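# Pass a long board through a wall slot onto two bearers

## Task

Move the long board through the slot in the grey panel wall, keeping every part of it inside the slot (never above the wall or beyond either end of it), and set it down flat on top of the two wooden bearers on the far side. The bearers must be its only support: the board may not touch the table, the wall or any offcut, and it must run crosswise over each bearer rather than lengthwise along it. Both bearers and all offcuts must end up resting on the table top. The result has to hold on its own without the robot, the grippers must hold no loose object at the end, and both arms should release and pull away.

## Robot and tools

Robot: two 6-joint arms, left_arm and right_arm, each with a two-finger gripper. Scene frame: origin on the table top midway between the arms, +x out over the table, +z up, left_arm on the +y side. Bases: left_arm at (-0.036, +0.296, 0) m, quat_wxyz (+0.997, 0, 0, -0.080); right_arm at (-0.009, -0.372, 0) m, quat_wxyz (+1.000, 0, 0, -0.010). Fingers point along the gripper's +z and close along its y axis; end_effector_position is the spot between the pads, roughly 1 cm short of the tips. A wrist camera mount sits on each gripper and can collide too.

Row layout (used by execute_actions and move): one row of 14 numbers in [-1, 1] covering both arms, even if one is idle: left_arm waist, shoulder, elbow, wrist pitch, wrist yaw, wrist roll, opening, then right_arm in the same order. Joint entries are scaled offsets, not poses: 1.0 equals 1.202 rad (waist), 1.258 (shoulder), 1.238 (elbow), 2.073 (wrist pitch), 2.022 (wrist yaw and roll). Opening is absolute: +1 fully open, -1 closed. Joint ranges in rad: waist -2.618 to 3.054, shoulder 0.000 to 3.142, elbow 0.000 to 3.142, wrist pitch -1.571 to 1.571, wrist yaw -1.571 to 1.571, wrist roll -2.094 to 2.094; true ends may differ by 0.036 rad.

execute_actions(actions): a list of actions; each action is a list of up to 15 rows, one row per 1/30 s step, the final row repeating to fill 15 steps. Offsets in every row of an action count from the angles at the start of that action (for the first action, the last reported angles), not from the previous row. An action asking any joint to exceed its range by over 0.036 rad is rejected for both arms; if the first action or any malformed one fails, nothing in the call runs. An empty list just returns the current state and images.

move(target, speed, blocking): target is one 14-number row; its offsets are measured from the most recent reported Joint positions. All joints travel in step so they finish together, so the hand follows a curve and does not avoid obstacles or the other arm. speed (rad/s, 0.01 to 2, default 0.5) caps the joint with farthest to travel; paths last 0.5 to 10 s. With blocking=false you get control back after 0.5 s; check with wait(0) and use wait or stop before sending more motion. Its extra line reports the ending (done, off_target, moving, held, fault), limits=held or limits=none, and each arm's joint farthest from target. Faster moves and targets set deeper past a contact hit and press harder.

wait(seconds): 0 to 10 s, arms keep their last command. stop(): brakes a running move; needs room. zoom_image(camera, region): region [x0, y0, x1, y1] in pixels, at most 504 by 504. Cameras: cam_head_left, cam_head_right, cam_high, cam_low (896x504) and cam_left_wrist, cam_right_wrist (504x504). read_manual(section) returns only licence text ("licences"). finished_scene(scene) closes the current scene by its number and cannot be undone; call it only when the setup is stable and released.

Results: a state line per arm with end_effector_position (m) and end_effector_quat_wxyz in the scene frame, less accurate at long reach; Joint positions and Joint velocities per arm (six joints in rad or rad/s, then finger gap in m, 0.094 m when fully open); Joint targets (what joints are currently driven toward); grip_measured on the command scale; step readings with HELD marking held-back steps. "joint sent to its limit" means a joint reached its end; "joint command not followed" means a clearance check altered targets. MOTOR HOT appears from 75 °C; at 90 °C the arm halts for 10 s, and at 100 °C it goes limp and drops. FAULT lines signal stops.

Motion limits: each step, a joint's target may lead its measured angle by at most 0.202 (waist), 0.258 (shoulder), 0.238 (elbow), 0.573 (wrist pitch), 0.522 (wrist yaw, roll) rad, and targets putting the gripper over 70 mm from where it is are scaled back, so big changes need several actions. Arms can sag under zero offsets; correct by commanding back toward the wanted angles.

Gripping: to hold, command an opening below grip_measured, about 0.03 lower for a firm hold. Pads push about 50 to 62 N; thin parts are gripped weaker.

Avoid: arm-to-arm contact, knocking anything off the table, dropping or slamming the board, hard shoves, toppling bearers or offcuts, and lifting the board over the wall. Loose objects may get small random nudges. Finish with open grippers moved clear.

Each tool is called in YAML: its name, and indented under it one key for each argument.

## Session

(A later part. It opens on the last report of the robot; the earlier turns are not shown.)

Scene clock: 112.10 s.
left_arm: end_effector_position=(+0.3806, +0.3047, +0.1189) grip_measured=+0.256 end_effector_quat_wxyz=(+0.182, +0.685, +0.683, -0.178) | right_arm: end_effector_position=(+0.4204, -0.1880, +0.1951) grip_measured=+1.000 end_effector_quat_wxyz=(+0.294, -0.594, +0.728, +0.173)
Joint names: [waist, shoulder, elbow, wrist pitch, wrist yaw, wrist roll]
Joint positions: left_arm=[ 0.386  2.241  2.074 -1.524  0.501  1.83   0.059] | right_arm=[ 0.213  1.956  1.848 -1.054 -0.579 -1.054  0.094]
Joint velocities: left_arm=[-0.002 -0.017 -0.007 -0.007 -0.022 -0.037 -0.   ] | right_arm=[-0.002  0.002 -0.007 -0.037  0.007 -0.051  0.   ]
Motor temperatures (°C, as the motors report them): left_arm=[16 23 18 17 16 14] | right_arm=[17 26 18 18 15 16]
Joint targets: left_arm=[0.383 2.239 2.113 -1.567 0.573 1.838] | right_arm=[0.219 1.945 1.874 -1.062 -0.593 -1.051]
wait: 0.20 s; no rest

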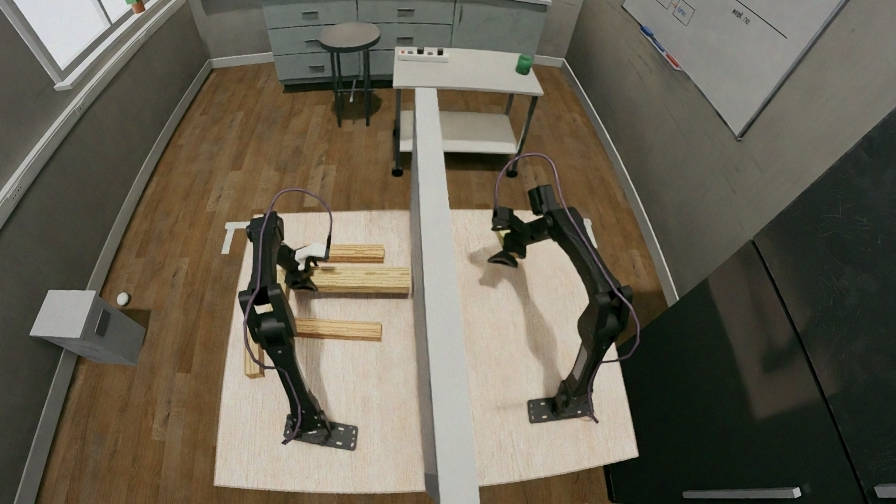

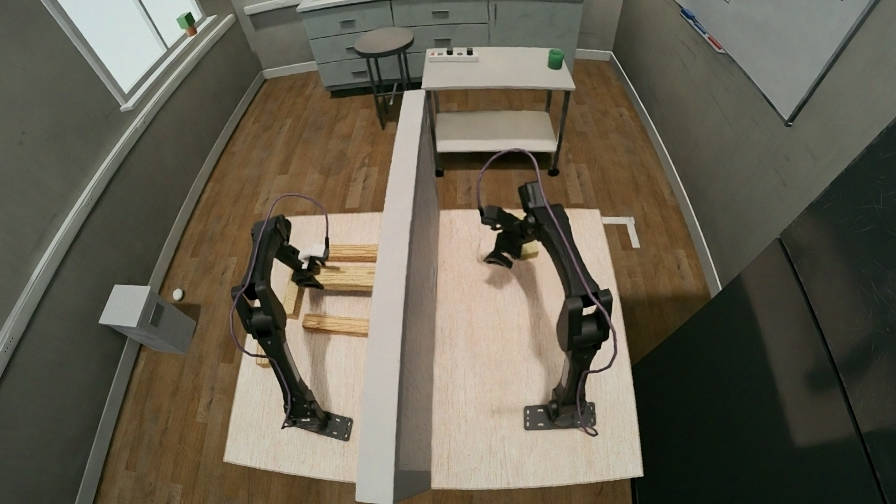

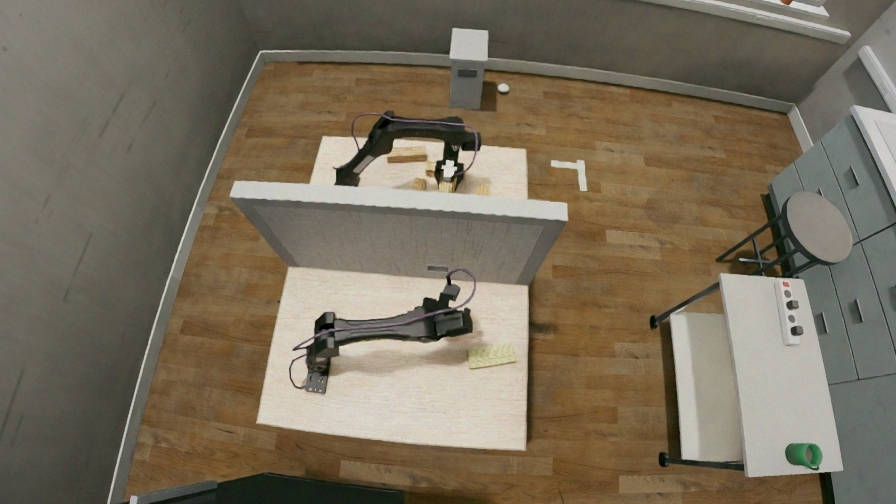

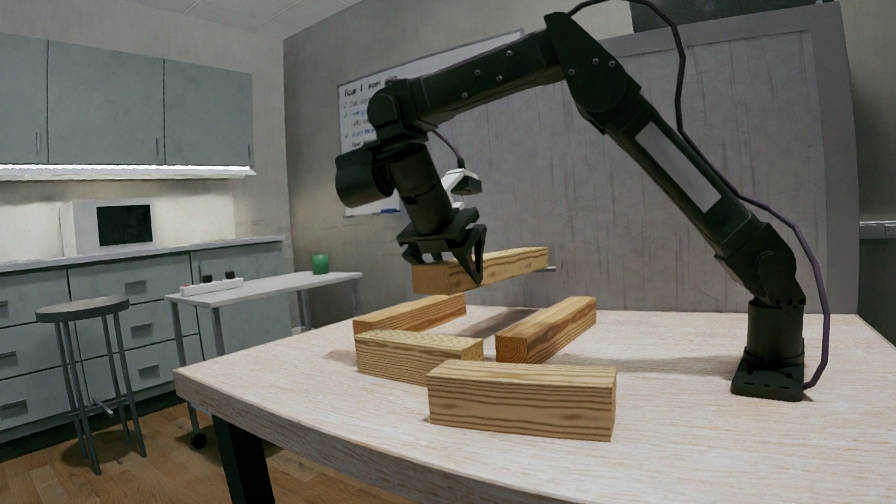

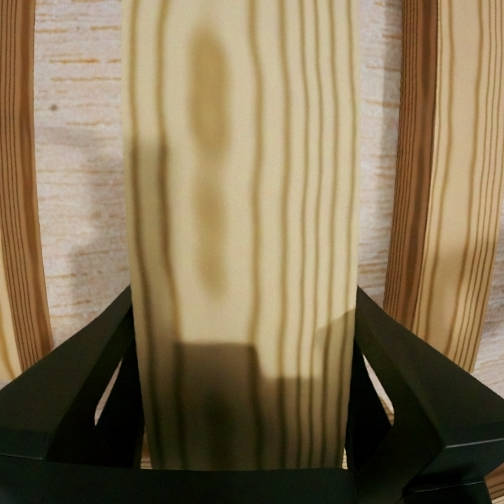

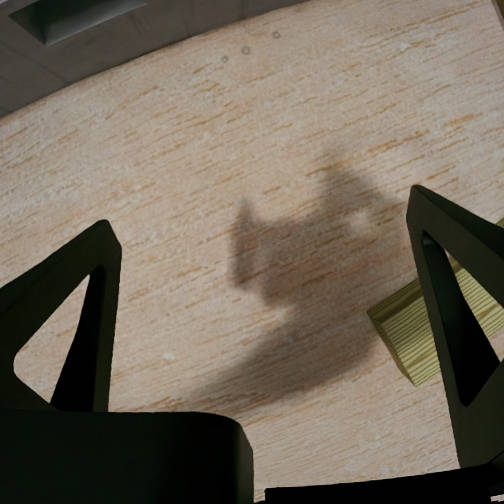

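execute_actions:
  actions:
    - [[-0.0022,-0.0199,0.0162,-0.0121,0.0353,-0.0078,0.12,0.005,-0.0087,0.021,-0.0039,-0.0069,0.0015,1.0],[-0.0019,-0.0358,0.0,-0.0039,0.035,-0.0196,0.12,0.005,-0.0087,0.021,-0.0039,-0.0069,0.0015,1.0],[-0.0016,-0.0461,-0.0121,0.0051,0.0347,-0.0313,0.12,0.005,-0.0087,0.021,-0.0039,-0.0069,0.0015,1.0],[-0.0013,-0.0583,-0.0284,0.0141,0.0344,-0.0431,0.12,0.005,-0.0087,0.021,-0.0039,-0.0069,0.0015,1.0],[-0.001,-0.0705,-0.0447,0.0231,0.0341,-0.0549,0.12,0.005,-0.0087,0.021,-0.0039,-0.0069,0.0015,1.0],[-0.0007,-0.0828,-0.061,0.0321,0.0338,-0.0667,0.12,0.005,-0.0087,0.021,-0.0039,-0.0069,0.0015,1.0],[-0.0004,-0.0949,-0.0772,0.0411,0.0335,-0.0785,0.12,0.005,-0.0087,0.021,-0.0039,-0.0069,0.0015,1.0],[-0.0001,-0.1072,-0.0935,0.0501,0.0332,-0.0902,0.12,0.005,-0.0087,0.021,-0.0039,-0.0069,0.0015,1.0],[0.0002,-0.1193,-0.1098,0.059,0.0329,-0.102,0.12,0.005,-0.0087,0.021,-0.0039,-0.0069,0.0015,1.0],[0.0005,-0.1316,-0.1261,0.068,0.0326,-0.1138,0.12,0.005,-0.0087,0.021,-0.0039,-0.0069,0.0015,1.0],[0.0008,-0.1437,-0.1423,0.077,0.0323,-0.1256,0.12,0.005,-0.0087,0.021,-0.0039,-0.0069,0.0015,1.0],[0.0011,-0.156,-0.1586,0.086,0.032,-0.1374,0.12,0.005,-0.0087,0.021,-0.0039,-0.0069,0.0015,1.0],[0.0014,-0.1681,-0.1749,0.095,0.0319,-0.1491,0.12,0.005,-0.0087,0.021,-0.0039,-0.0069,0.0015,1.0],[0.0014,-0.1803,-0.1911,0.095,0.0319,-0.1491,0.12,0.005,-0.0087,0.021,-0.0039,-0.0069,0.0015,1.0],[0.0014,-0.1803,-0.1911,0.095,0.0319,-0.1491,0.12,0.005,-0.0087,0.021,-0.0039,-0.0069,0.0015,1.0]]

wait:
  seconds: 0.2

Scene clock: 116.53 s.
left_arm: end_effector_position=(+0.3705, +0.3028, +0.1332) grip_measured=+0.256 end_effector_quat_wxyz=(+0.195, +0.611, +0.752, -0.152) | right_arm: end_effector_position=(+0.4204, -0.1880, +0.1951) grip_measured=+1.000 end_effector_quat_wxyz=(+0.294, -0.594, +0.728, +0.173)
Joint names: [waist, shoulder, elbow, wrist pitch, wrist yaw, wrist roll]
Joint positions: left_arm=[ 0.386  2.067  1.864 -1.367  0.499  1.59   0.059] | right_arm=[ 0.213  1.956  1.848 -1.054 -0.579 -1.054  0.094]
Joint velocities: left_arm=[-0.012 -0.33  -0.344  0.154 -0.066 -0.344 -0.   ] | right_arm=[ 0.007  0.012  0.007  0.022  0.007 -0.007  0.   ]
Motor temperatures (°C, as the motors report them): left_arm=[16 23 18 17 16 14] | right_arm=[17 26 18 18 15 16]
Joint targets: left_arm=[0.388 2.015 1.837 -1.327 0.566 1.528] | right_arm=[0.219 1.945 1.874 -1.062 -0.593 -1.051]
Step readings (joint positions):
0: left_arm=[0.386 2.241 2.074 -1.526 0.501 1.831] | right_arm=[0.213 1.956 1.848 -1.054 -0.579 -1.054]
1: left_arm=[0.386 2.241 2.074 -1.526 0.501 1.830] | right_arm=[0.213 1.956 1.848 -1.054 -0.579 -1.054]
2: left_arm=[0.386 2.241 2.074 -1.526 0.501 1.824] | right_arm=[0.213 1.956 1.848 -1.054 -0.579 -1.054]
4: left_arm=[0.386 2.235 2.066 -1.513 0.501 1.802] | right_arm=[0.213 1.956 1.848 -1.054 -0.579 -1.054]
8: left_arm=[0.386 2.182 1.996 -1.460 0.500 1.732] | right_arm=[0.213 1.956 1.848 -1.054 -0.579 -1.054]
15: Joint positions above

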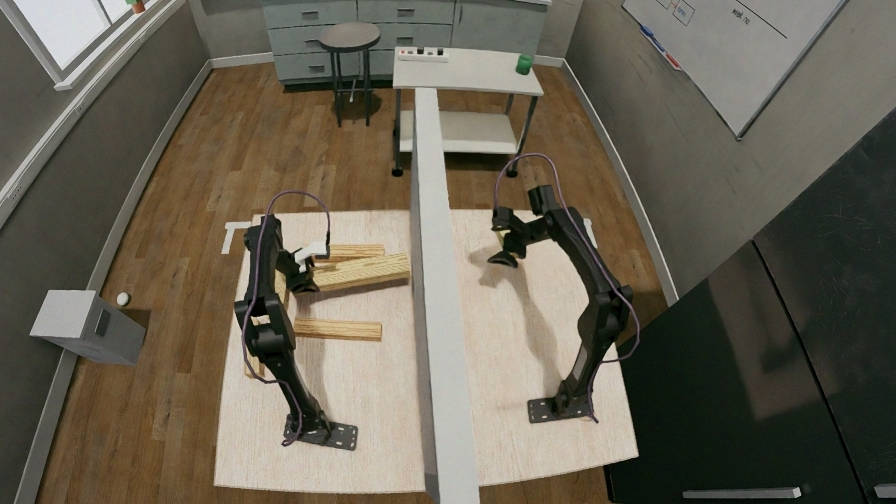

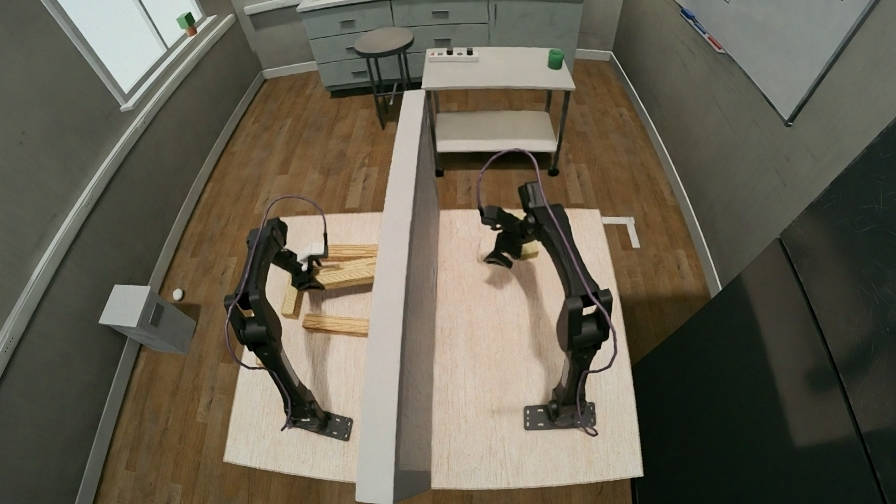

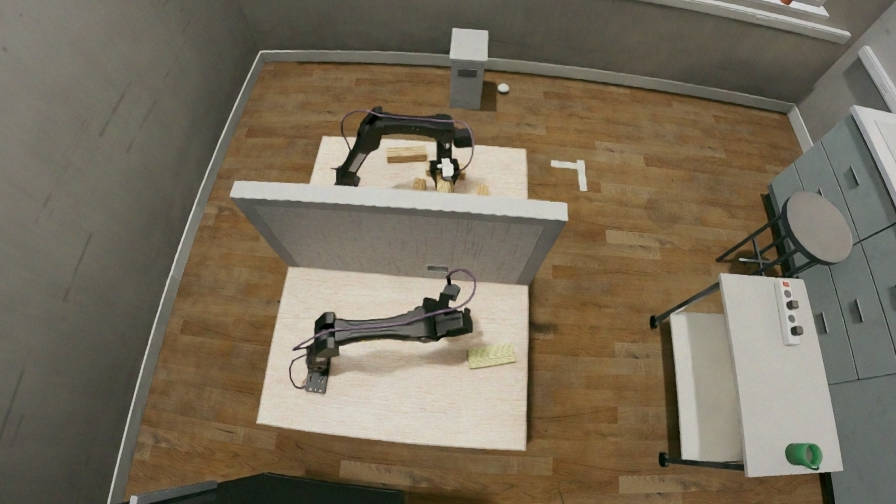

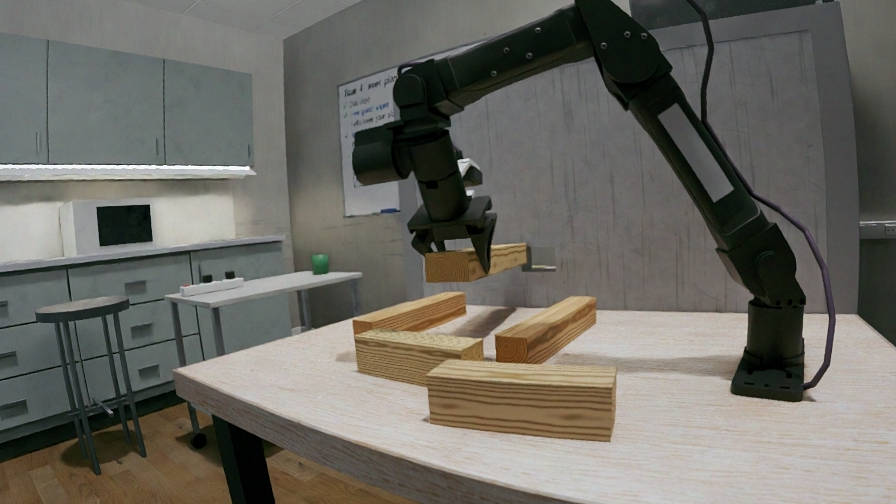

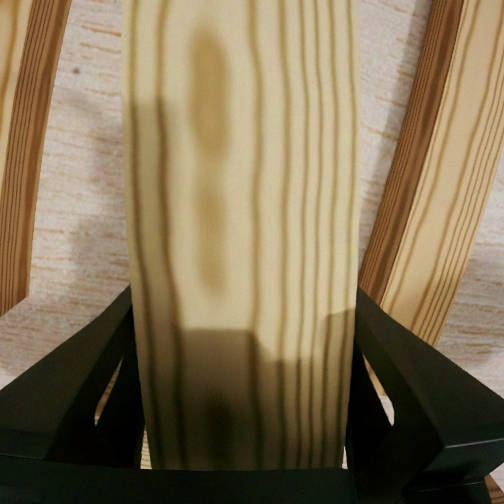

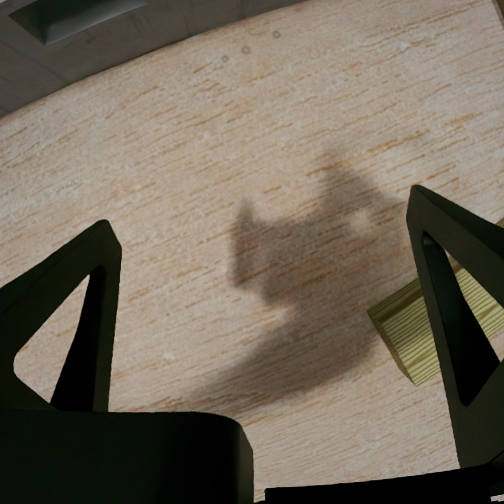

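Scene clock: 116.73 s.
left_arm: end_effector_position=(+0.3717, +0.3031, +0.1352) grip_measured=+0.256 end_effector_quat_wxyz=(+0.198, +0.597, +0.763, -0.147) | right_arm: end_effector_position=(+0.4204, -0.1880, +0.1951) grip_measured=+1.000 end_effector_quat_wxyz=(+0.294, -0.594, +0.728, +0.173)
Joint names: [waist, shoulder, elbow, wrist pitch, wrist yaw, wrist roll]
Joint positions: left_arm=[ 0.386  2.051  1.847 -1.344  0.499  1.547  0.059] | right_arm=[ 0.213  1.956  1.848 -1.054 -0.579 -1.054  0.094]
Joint velocities: left_arm=[ 0.007 -0.007 -0.051  0.081 -0.007 -0.168  0.001] | right_arm=[-0.007  0.002 -0.002  0.037  0.007 -0.022  0.   ]
Motor temperatures (°C, as the motors report them): left_arm=[16 23 18 17 16 14] | right_arm=[17 26 18 18 15 16]
Joint targets: left_arm=[0.388 2.015 1.837 -1.328 0.566 1.528] | right_arm=[0.219 1.945 1.874 -1.062 -0.593 -1.051]
wait: 0.20 s; no rest

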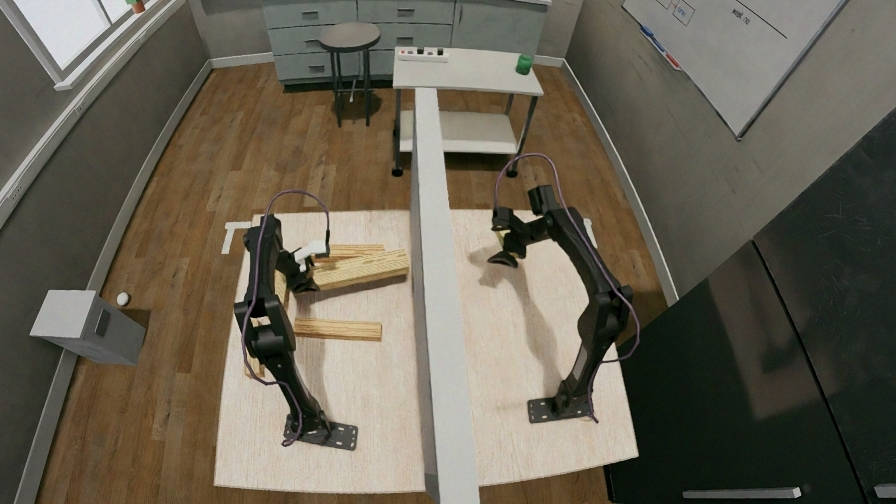

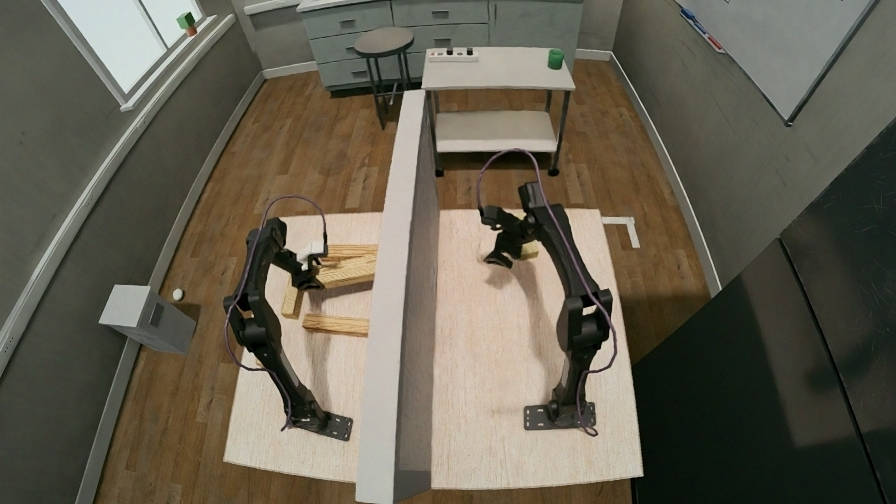

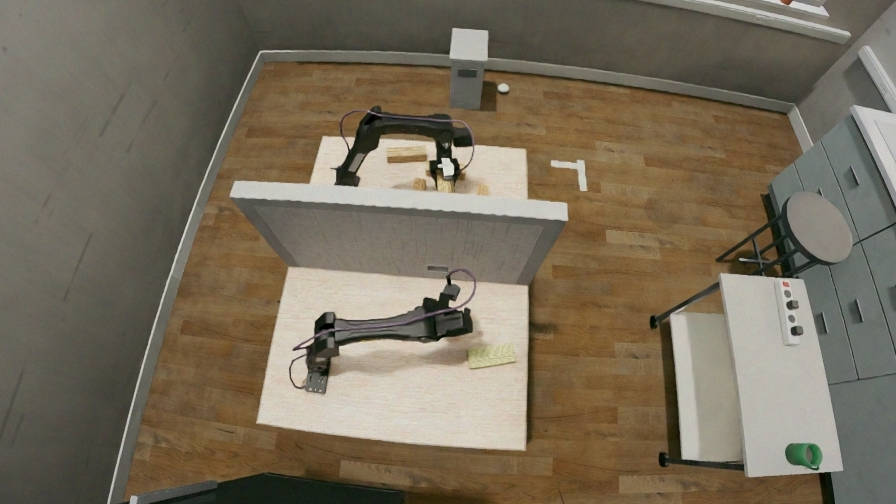

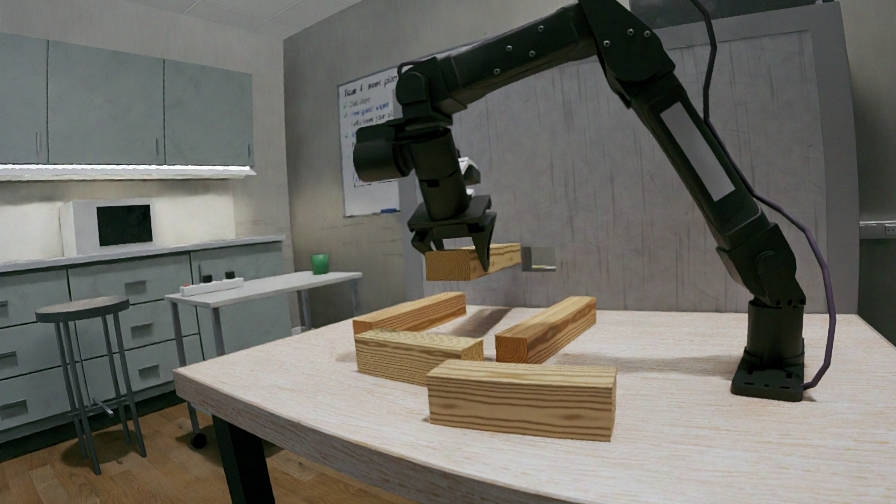

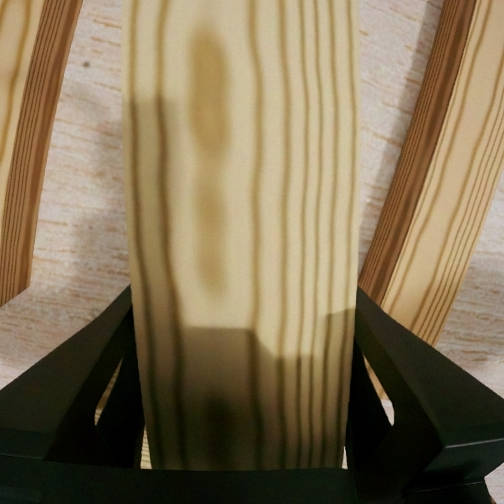

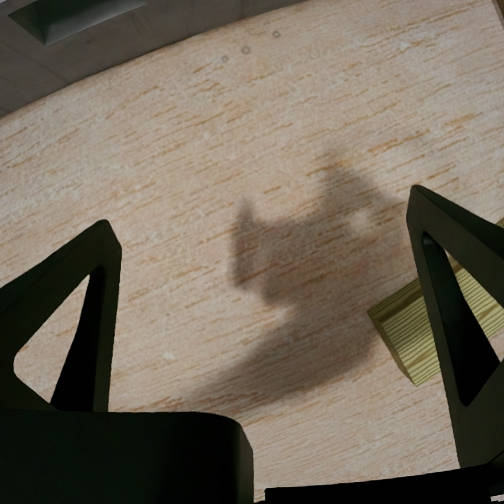

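execute_actions:
  actions:
    - [[0.0022,-0.0356,-0.0174,0.0221,0.0324,-0.0297,0.12,0.005,-0.0087,0.021,-0.0039,-0.0069,0.0015,1.0],[0.0026,-0.0482,-0.0343,0.0355,0.0318,-0.0485,0.12,0.005,-0.0087,0.021,-0.0039,-0.0069,0.0015,1.0],[0.0031,-0.0664,-0.0586,0.0509,0.0311,-0.0703,0.12,0.005,-0.0087,0.021,-0.0039,-0.0069,0.0015,1.0],[0.0036,-0.0874,-0.0868,0.0673,0.0303,-0.0934,0.12,0.005,-0.0087,0.021,-0.0039,-0.0069,0.0015,1.0],[0.0042,-0.1098,-0.1168,0.0848,0.0294,-0.1181,0.12,0.005,-0.0087,0.021,-0.0039,-0.0069,0.0015,1.0],[0.0047,-0.1335,-0.1486,0.1023,0.0286,-0.1427,0.12,0.005,-0.0087,0.021,-0.0039,-0.0069,0.0015,1.0],[-0.0012,-0.1573,-0.1805,0.1194,0.0229,-0.1703,0.12,0.005,-0.0087,0.021,-0.0039,-0.0069,0.0015,1.0],[-0.013,-0.182,-0.2116,0.1362,0.013,-0.2004,0.12,0.005,-0.0087,0.021,-0.0039,-0.0069,0.0015,1.0],[-0.0247,-0.2074,-0.2421,0.153,0.0031,-0.2307,0.12,0.005,-0.0087,0.021,-0.0039,-0.0069,0.0015,1.0],[-0.0358,-0.2328,-0.2726,0.1688,-0.0062,-0.2591,0.12,0.005,-0.0087,0.021,-0.0039,-0.0069,0.0015,1.0],[-0.0461,-0.2567,-0.3013,0.1836,-0.015,-0.2857,0.12,0.005,-0.0087,0.021,-0.0039,-0.0069,0.0015,1.0],[-0.0544,-0.2791,-0.3282,0.1955,-0.022,-0.307,0.12,0.005,-0.0087,0.021,-0.0039,-0.0069,0.0015,1.0],[-0.0606,-0.2971,-0.3497,0.2044,-0.0273,-0.323,0.12,0.005,-0.0087,0.021,-0.0039,-0.0069,0.0015,1.0],[-0.0641,-0.3105,-0.3658,0.2094,-0.0302,-0.3318,0.12,0.005,-0.0087,0.021,-0.0039,-0.0069,0.0015,1.0],[-0.0641,-0.318,-0.3748,0.2094,-0.0302,-0.3318,0.12,0.005,-0.0087,0.021,-0.0039,-0.0069,0.0015,1.0]]

wait:
  seconds: 0.3

Scene clock: 118.47 s.
left_arm: end_effector_position=(+0.3377, +0.2857, +0.1393) grip_measured=+0.256 end_effector_quat_wxyz=(+0.214, +0.424, +0.875, -0.100) | right_arm: end_effector_position=(+0.4204, -0.1880, +0.1951) grip_measured=+1.000 end_effector_quat_wxyz=(+0.294, -0.594, +0.728, +0.173)
Joint names: [waist, shoulder, elbow, wrist pitch, wrist yaw, wrist roll]
Joint positions: left_arm=[ 0.321  1.713  1.416 -1.022  0.409  1.01   0.059] | right_arm=[ 0.213  1.956  1.848 -1.054 -0.579 -1.054  0.094]
Joint velocities: left_arm=[-0.325 -0.564 -0.545  0.286 -0.095 -0.886  0.   ] | right_arm=[ 0.012 -0.012 -0.007  0.007 -0.037 -0.051  0.   ]
Motor temperatures (°C, as the motors report them): left_arm=[16 23 18 17 16 14] | right_arm=[17 26 18 18 15 16]
Joint targets: left_arm=[0.309 1.651 1.383 -0.910 0.437 0.876] | right_arm=[0.219 1.945 1.874 -1.062 -0.593 -1.051]
Step readings (joint positions):
0: left_arm=[0.386 2.051 1.845 -1.334 0.498 1.532] | right_arm=[0.213 1.956 1.848 -1.054 -0.579 -1.054]
1: left_arm=[0.386 2.051 1.843 -1.331 0.498 1.526] | right_arm=[0.213 1.956 1.848 -1.054 -0.579 -1.054]
2: left_arm=[0.386 2.047 1.834 -1.320 0.498 1.514] | right_arm=[0.213 1.956 1.848 -1.054 -0.579 -1.054]
4: left_arm=[0.386 2.024 1.792 -1.281 0.496 1.469] | right_arm=[0.213 1.956 1.848 -1.054 -0.579 -1.054]
8: left_arm=[0.386 1.926 1.647 -1.183 0.485 1.325] | right_arm=[0.213 1.956 1.848 -1.054 -0.579 -1.054]
15: Joint positions above

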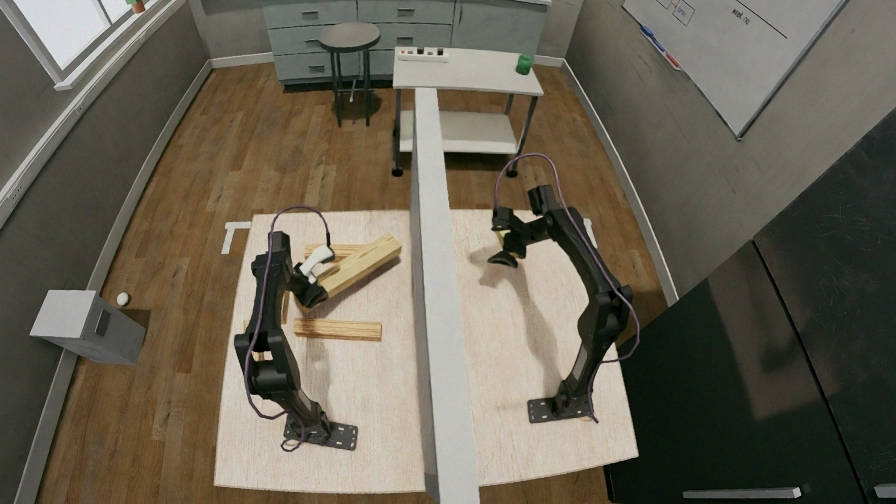

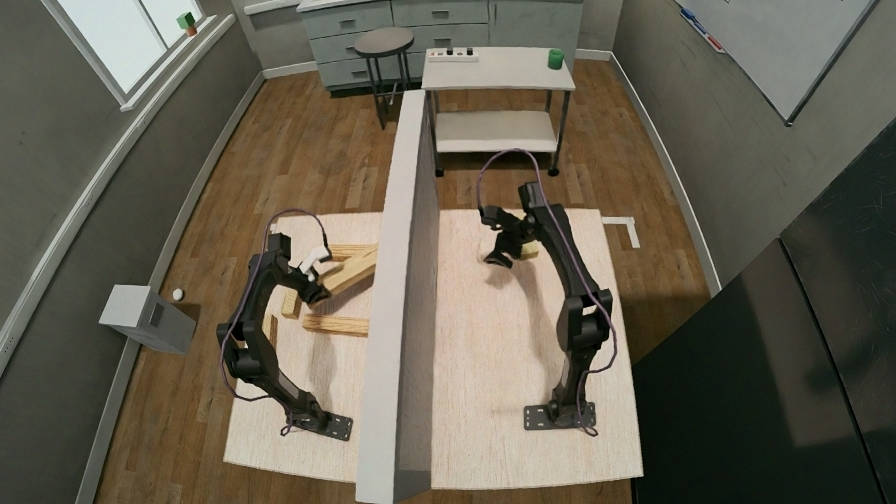

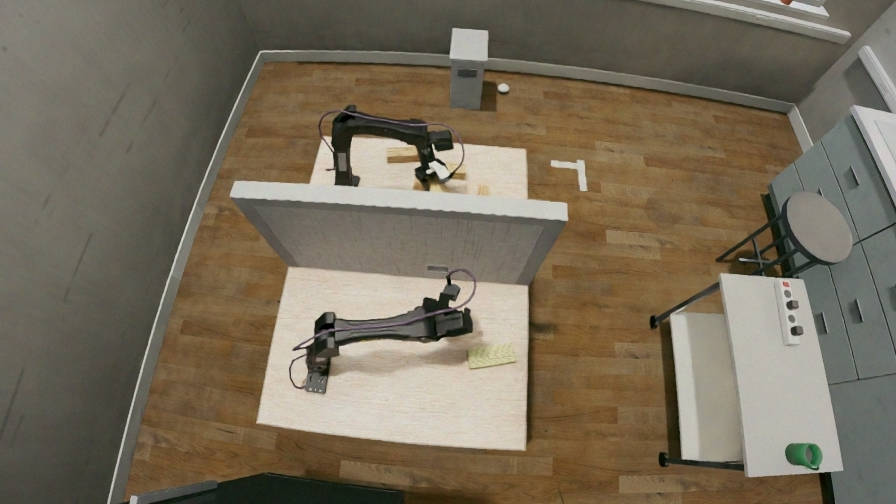

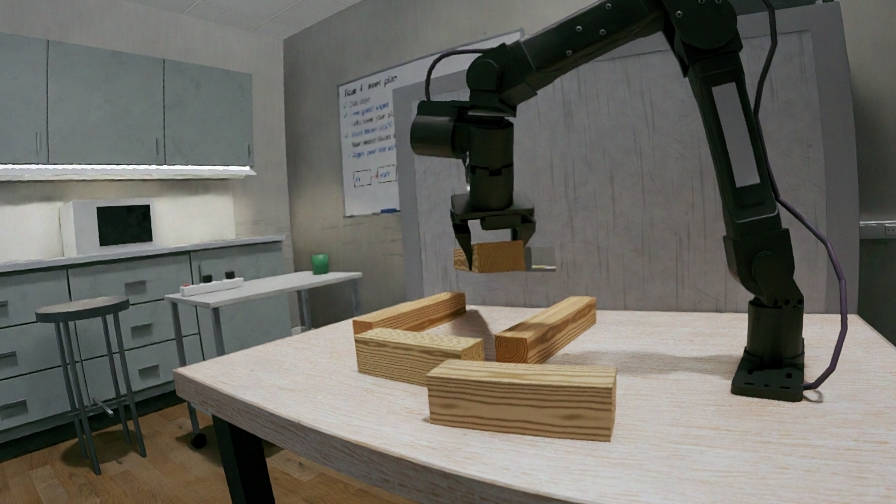

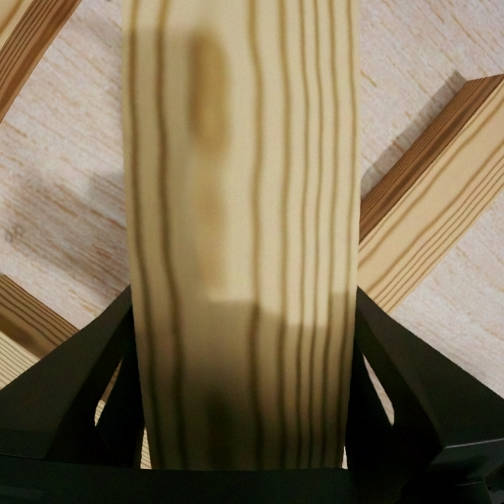

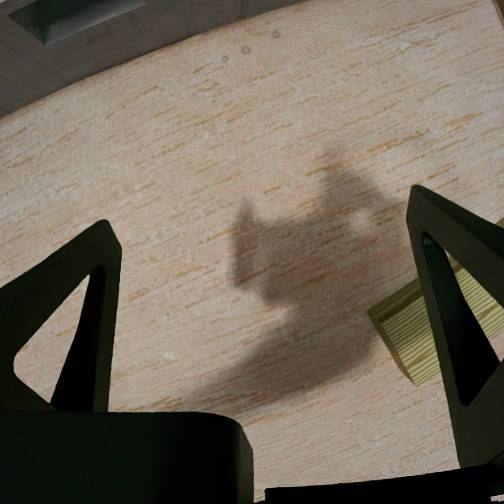

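Scene clock: 118.77 s.
left_arm: end_effector_position=(+0.3409, +0.2838, +0.1416) grip_measured=+0.256 end_effector_quat_wxyz=(+0.223, +0.383, +0.892, -0.093) | right_arm: end_effector_position=(+0.4204, -0.1880, +0.1951) grip_measured=+1.000 end_effector_quat_wxyz=(+0.294, -0.594, +0.728, +0.173)
Joint names: [waist, shoulder, elbow, wrist pitch, wrist yaw, wrist roll]
Joint positions: left_arm=[ 0.307  1.684  1.385 -0.97   0.39   0.897  0.059] | right_arm=[ 0.213  1.956  1.848 -1.054 -0.579 -1.054  0.094]
Joint velocities: left_arm=[-0.007 -0.017 -0.007  0.051 -0.037 -0.139  0.   ] | right_arm=[ 0.012  0.007 -0.017 -0.007  0.022  0.007  0.   ]
Motor temperatures (°C, as the motors report them): left_arm=[16 23 18 17 16 14] | right_arm=[17 26 18 18 15 16]
Joint targets: left_arm=[0.309 1.651 1.383 -0.909 0.438 0.876] | right_arm=[0.219 1.945 1.874 -1.062 -0.593 -1.051]
wait: 0.30 s; no rest

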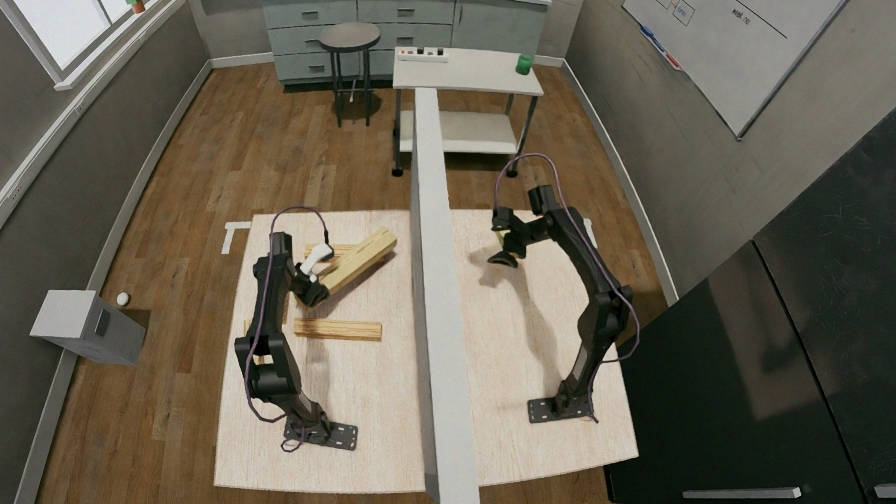

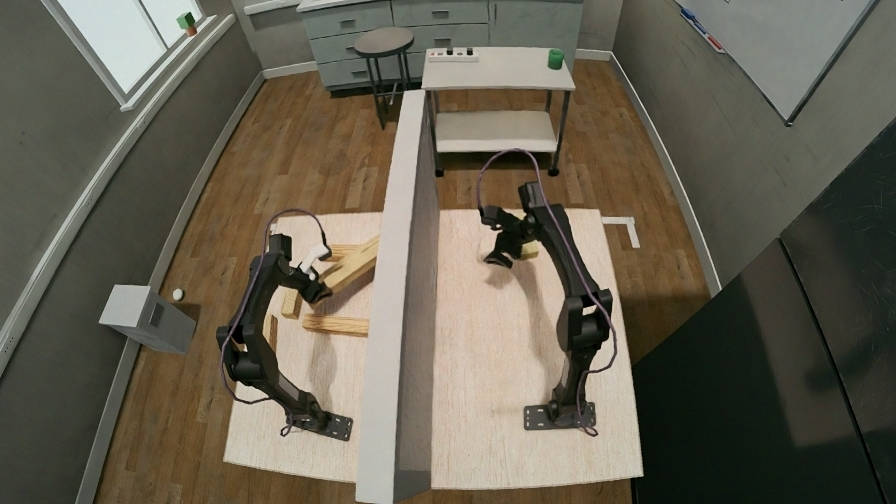

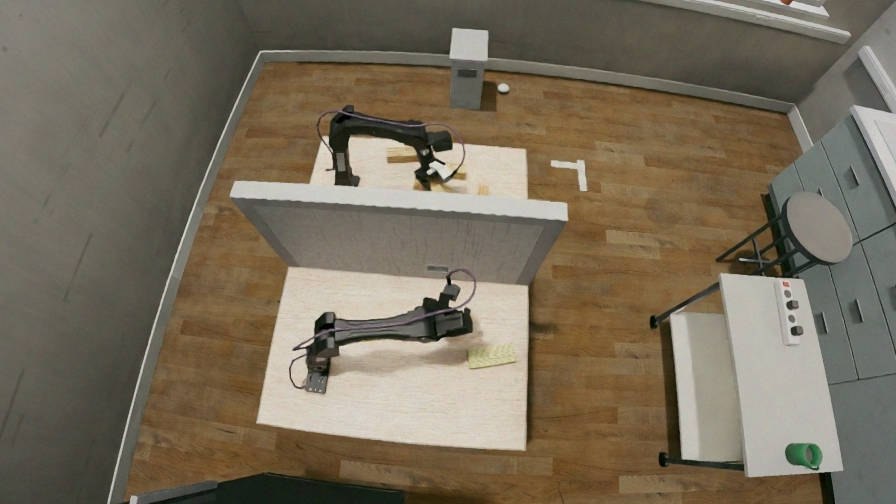

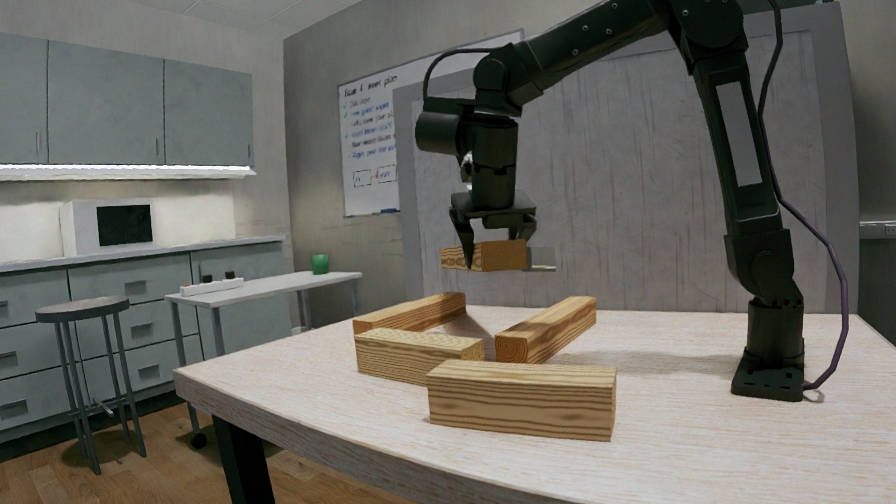

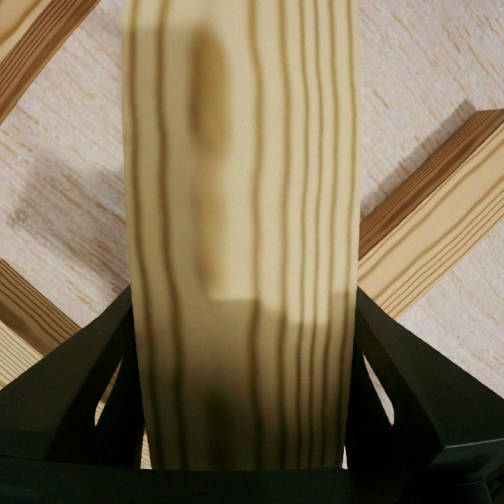

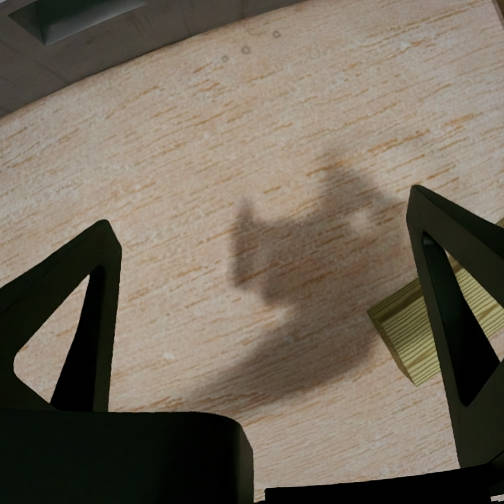

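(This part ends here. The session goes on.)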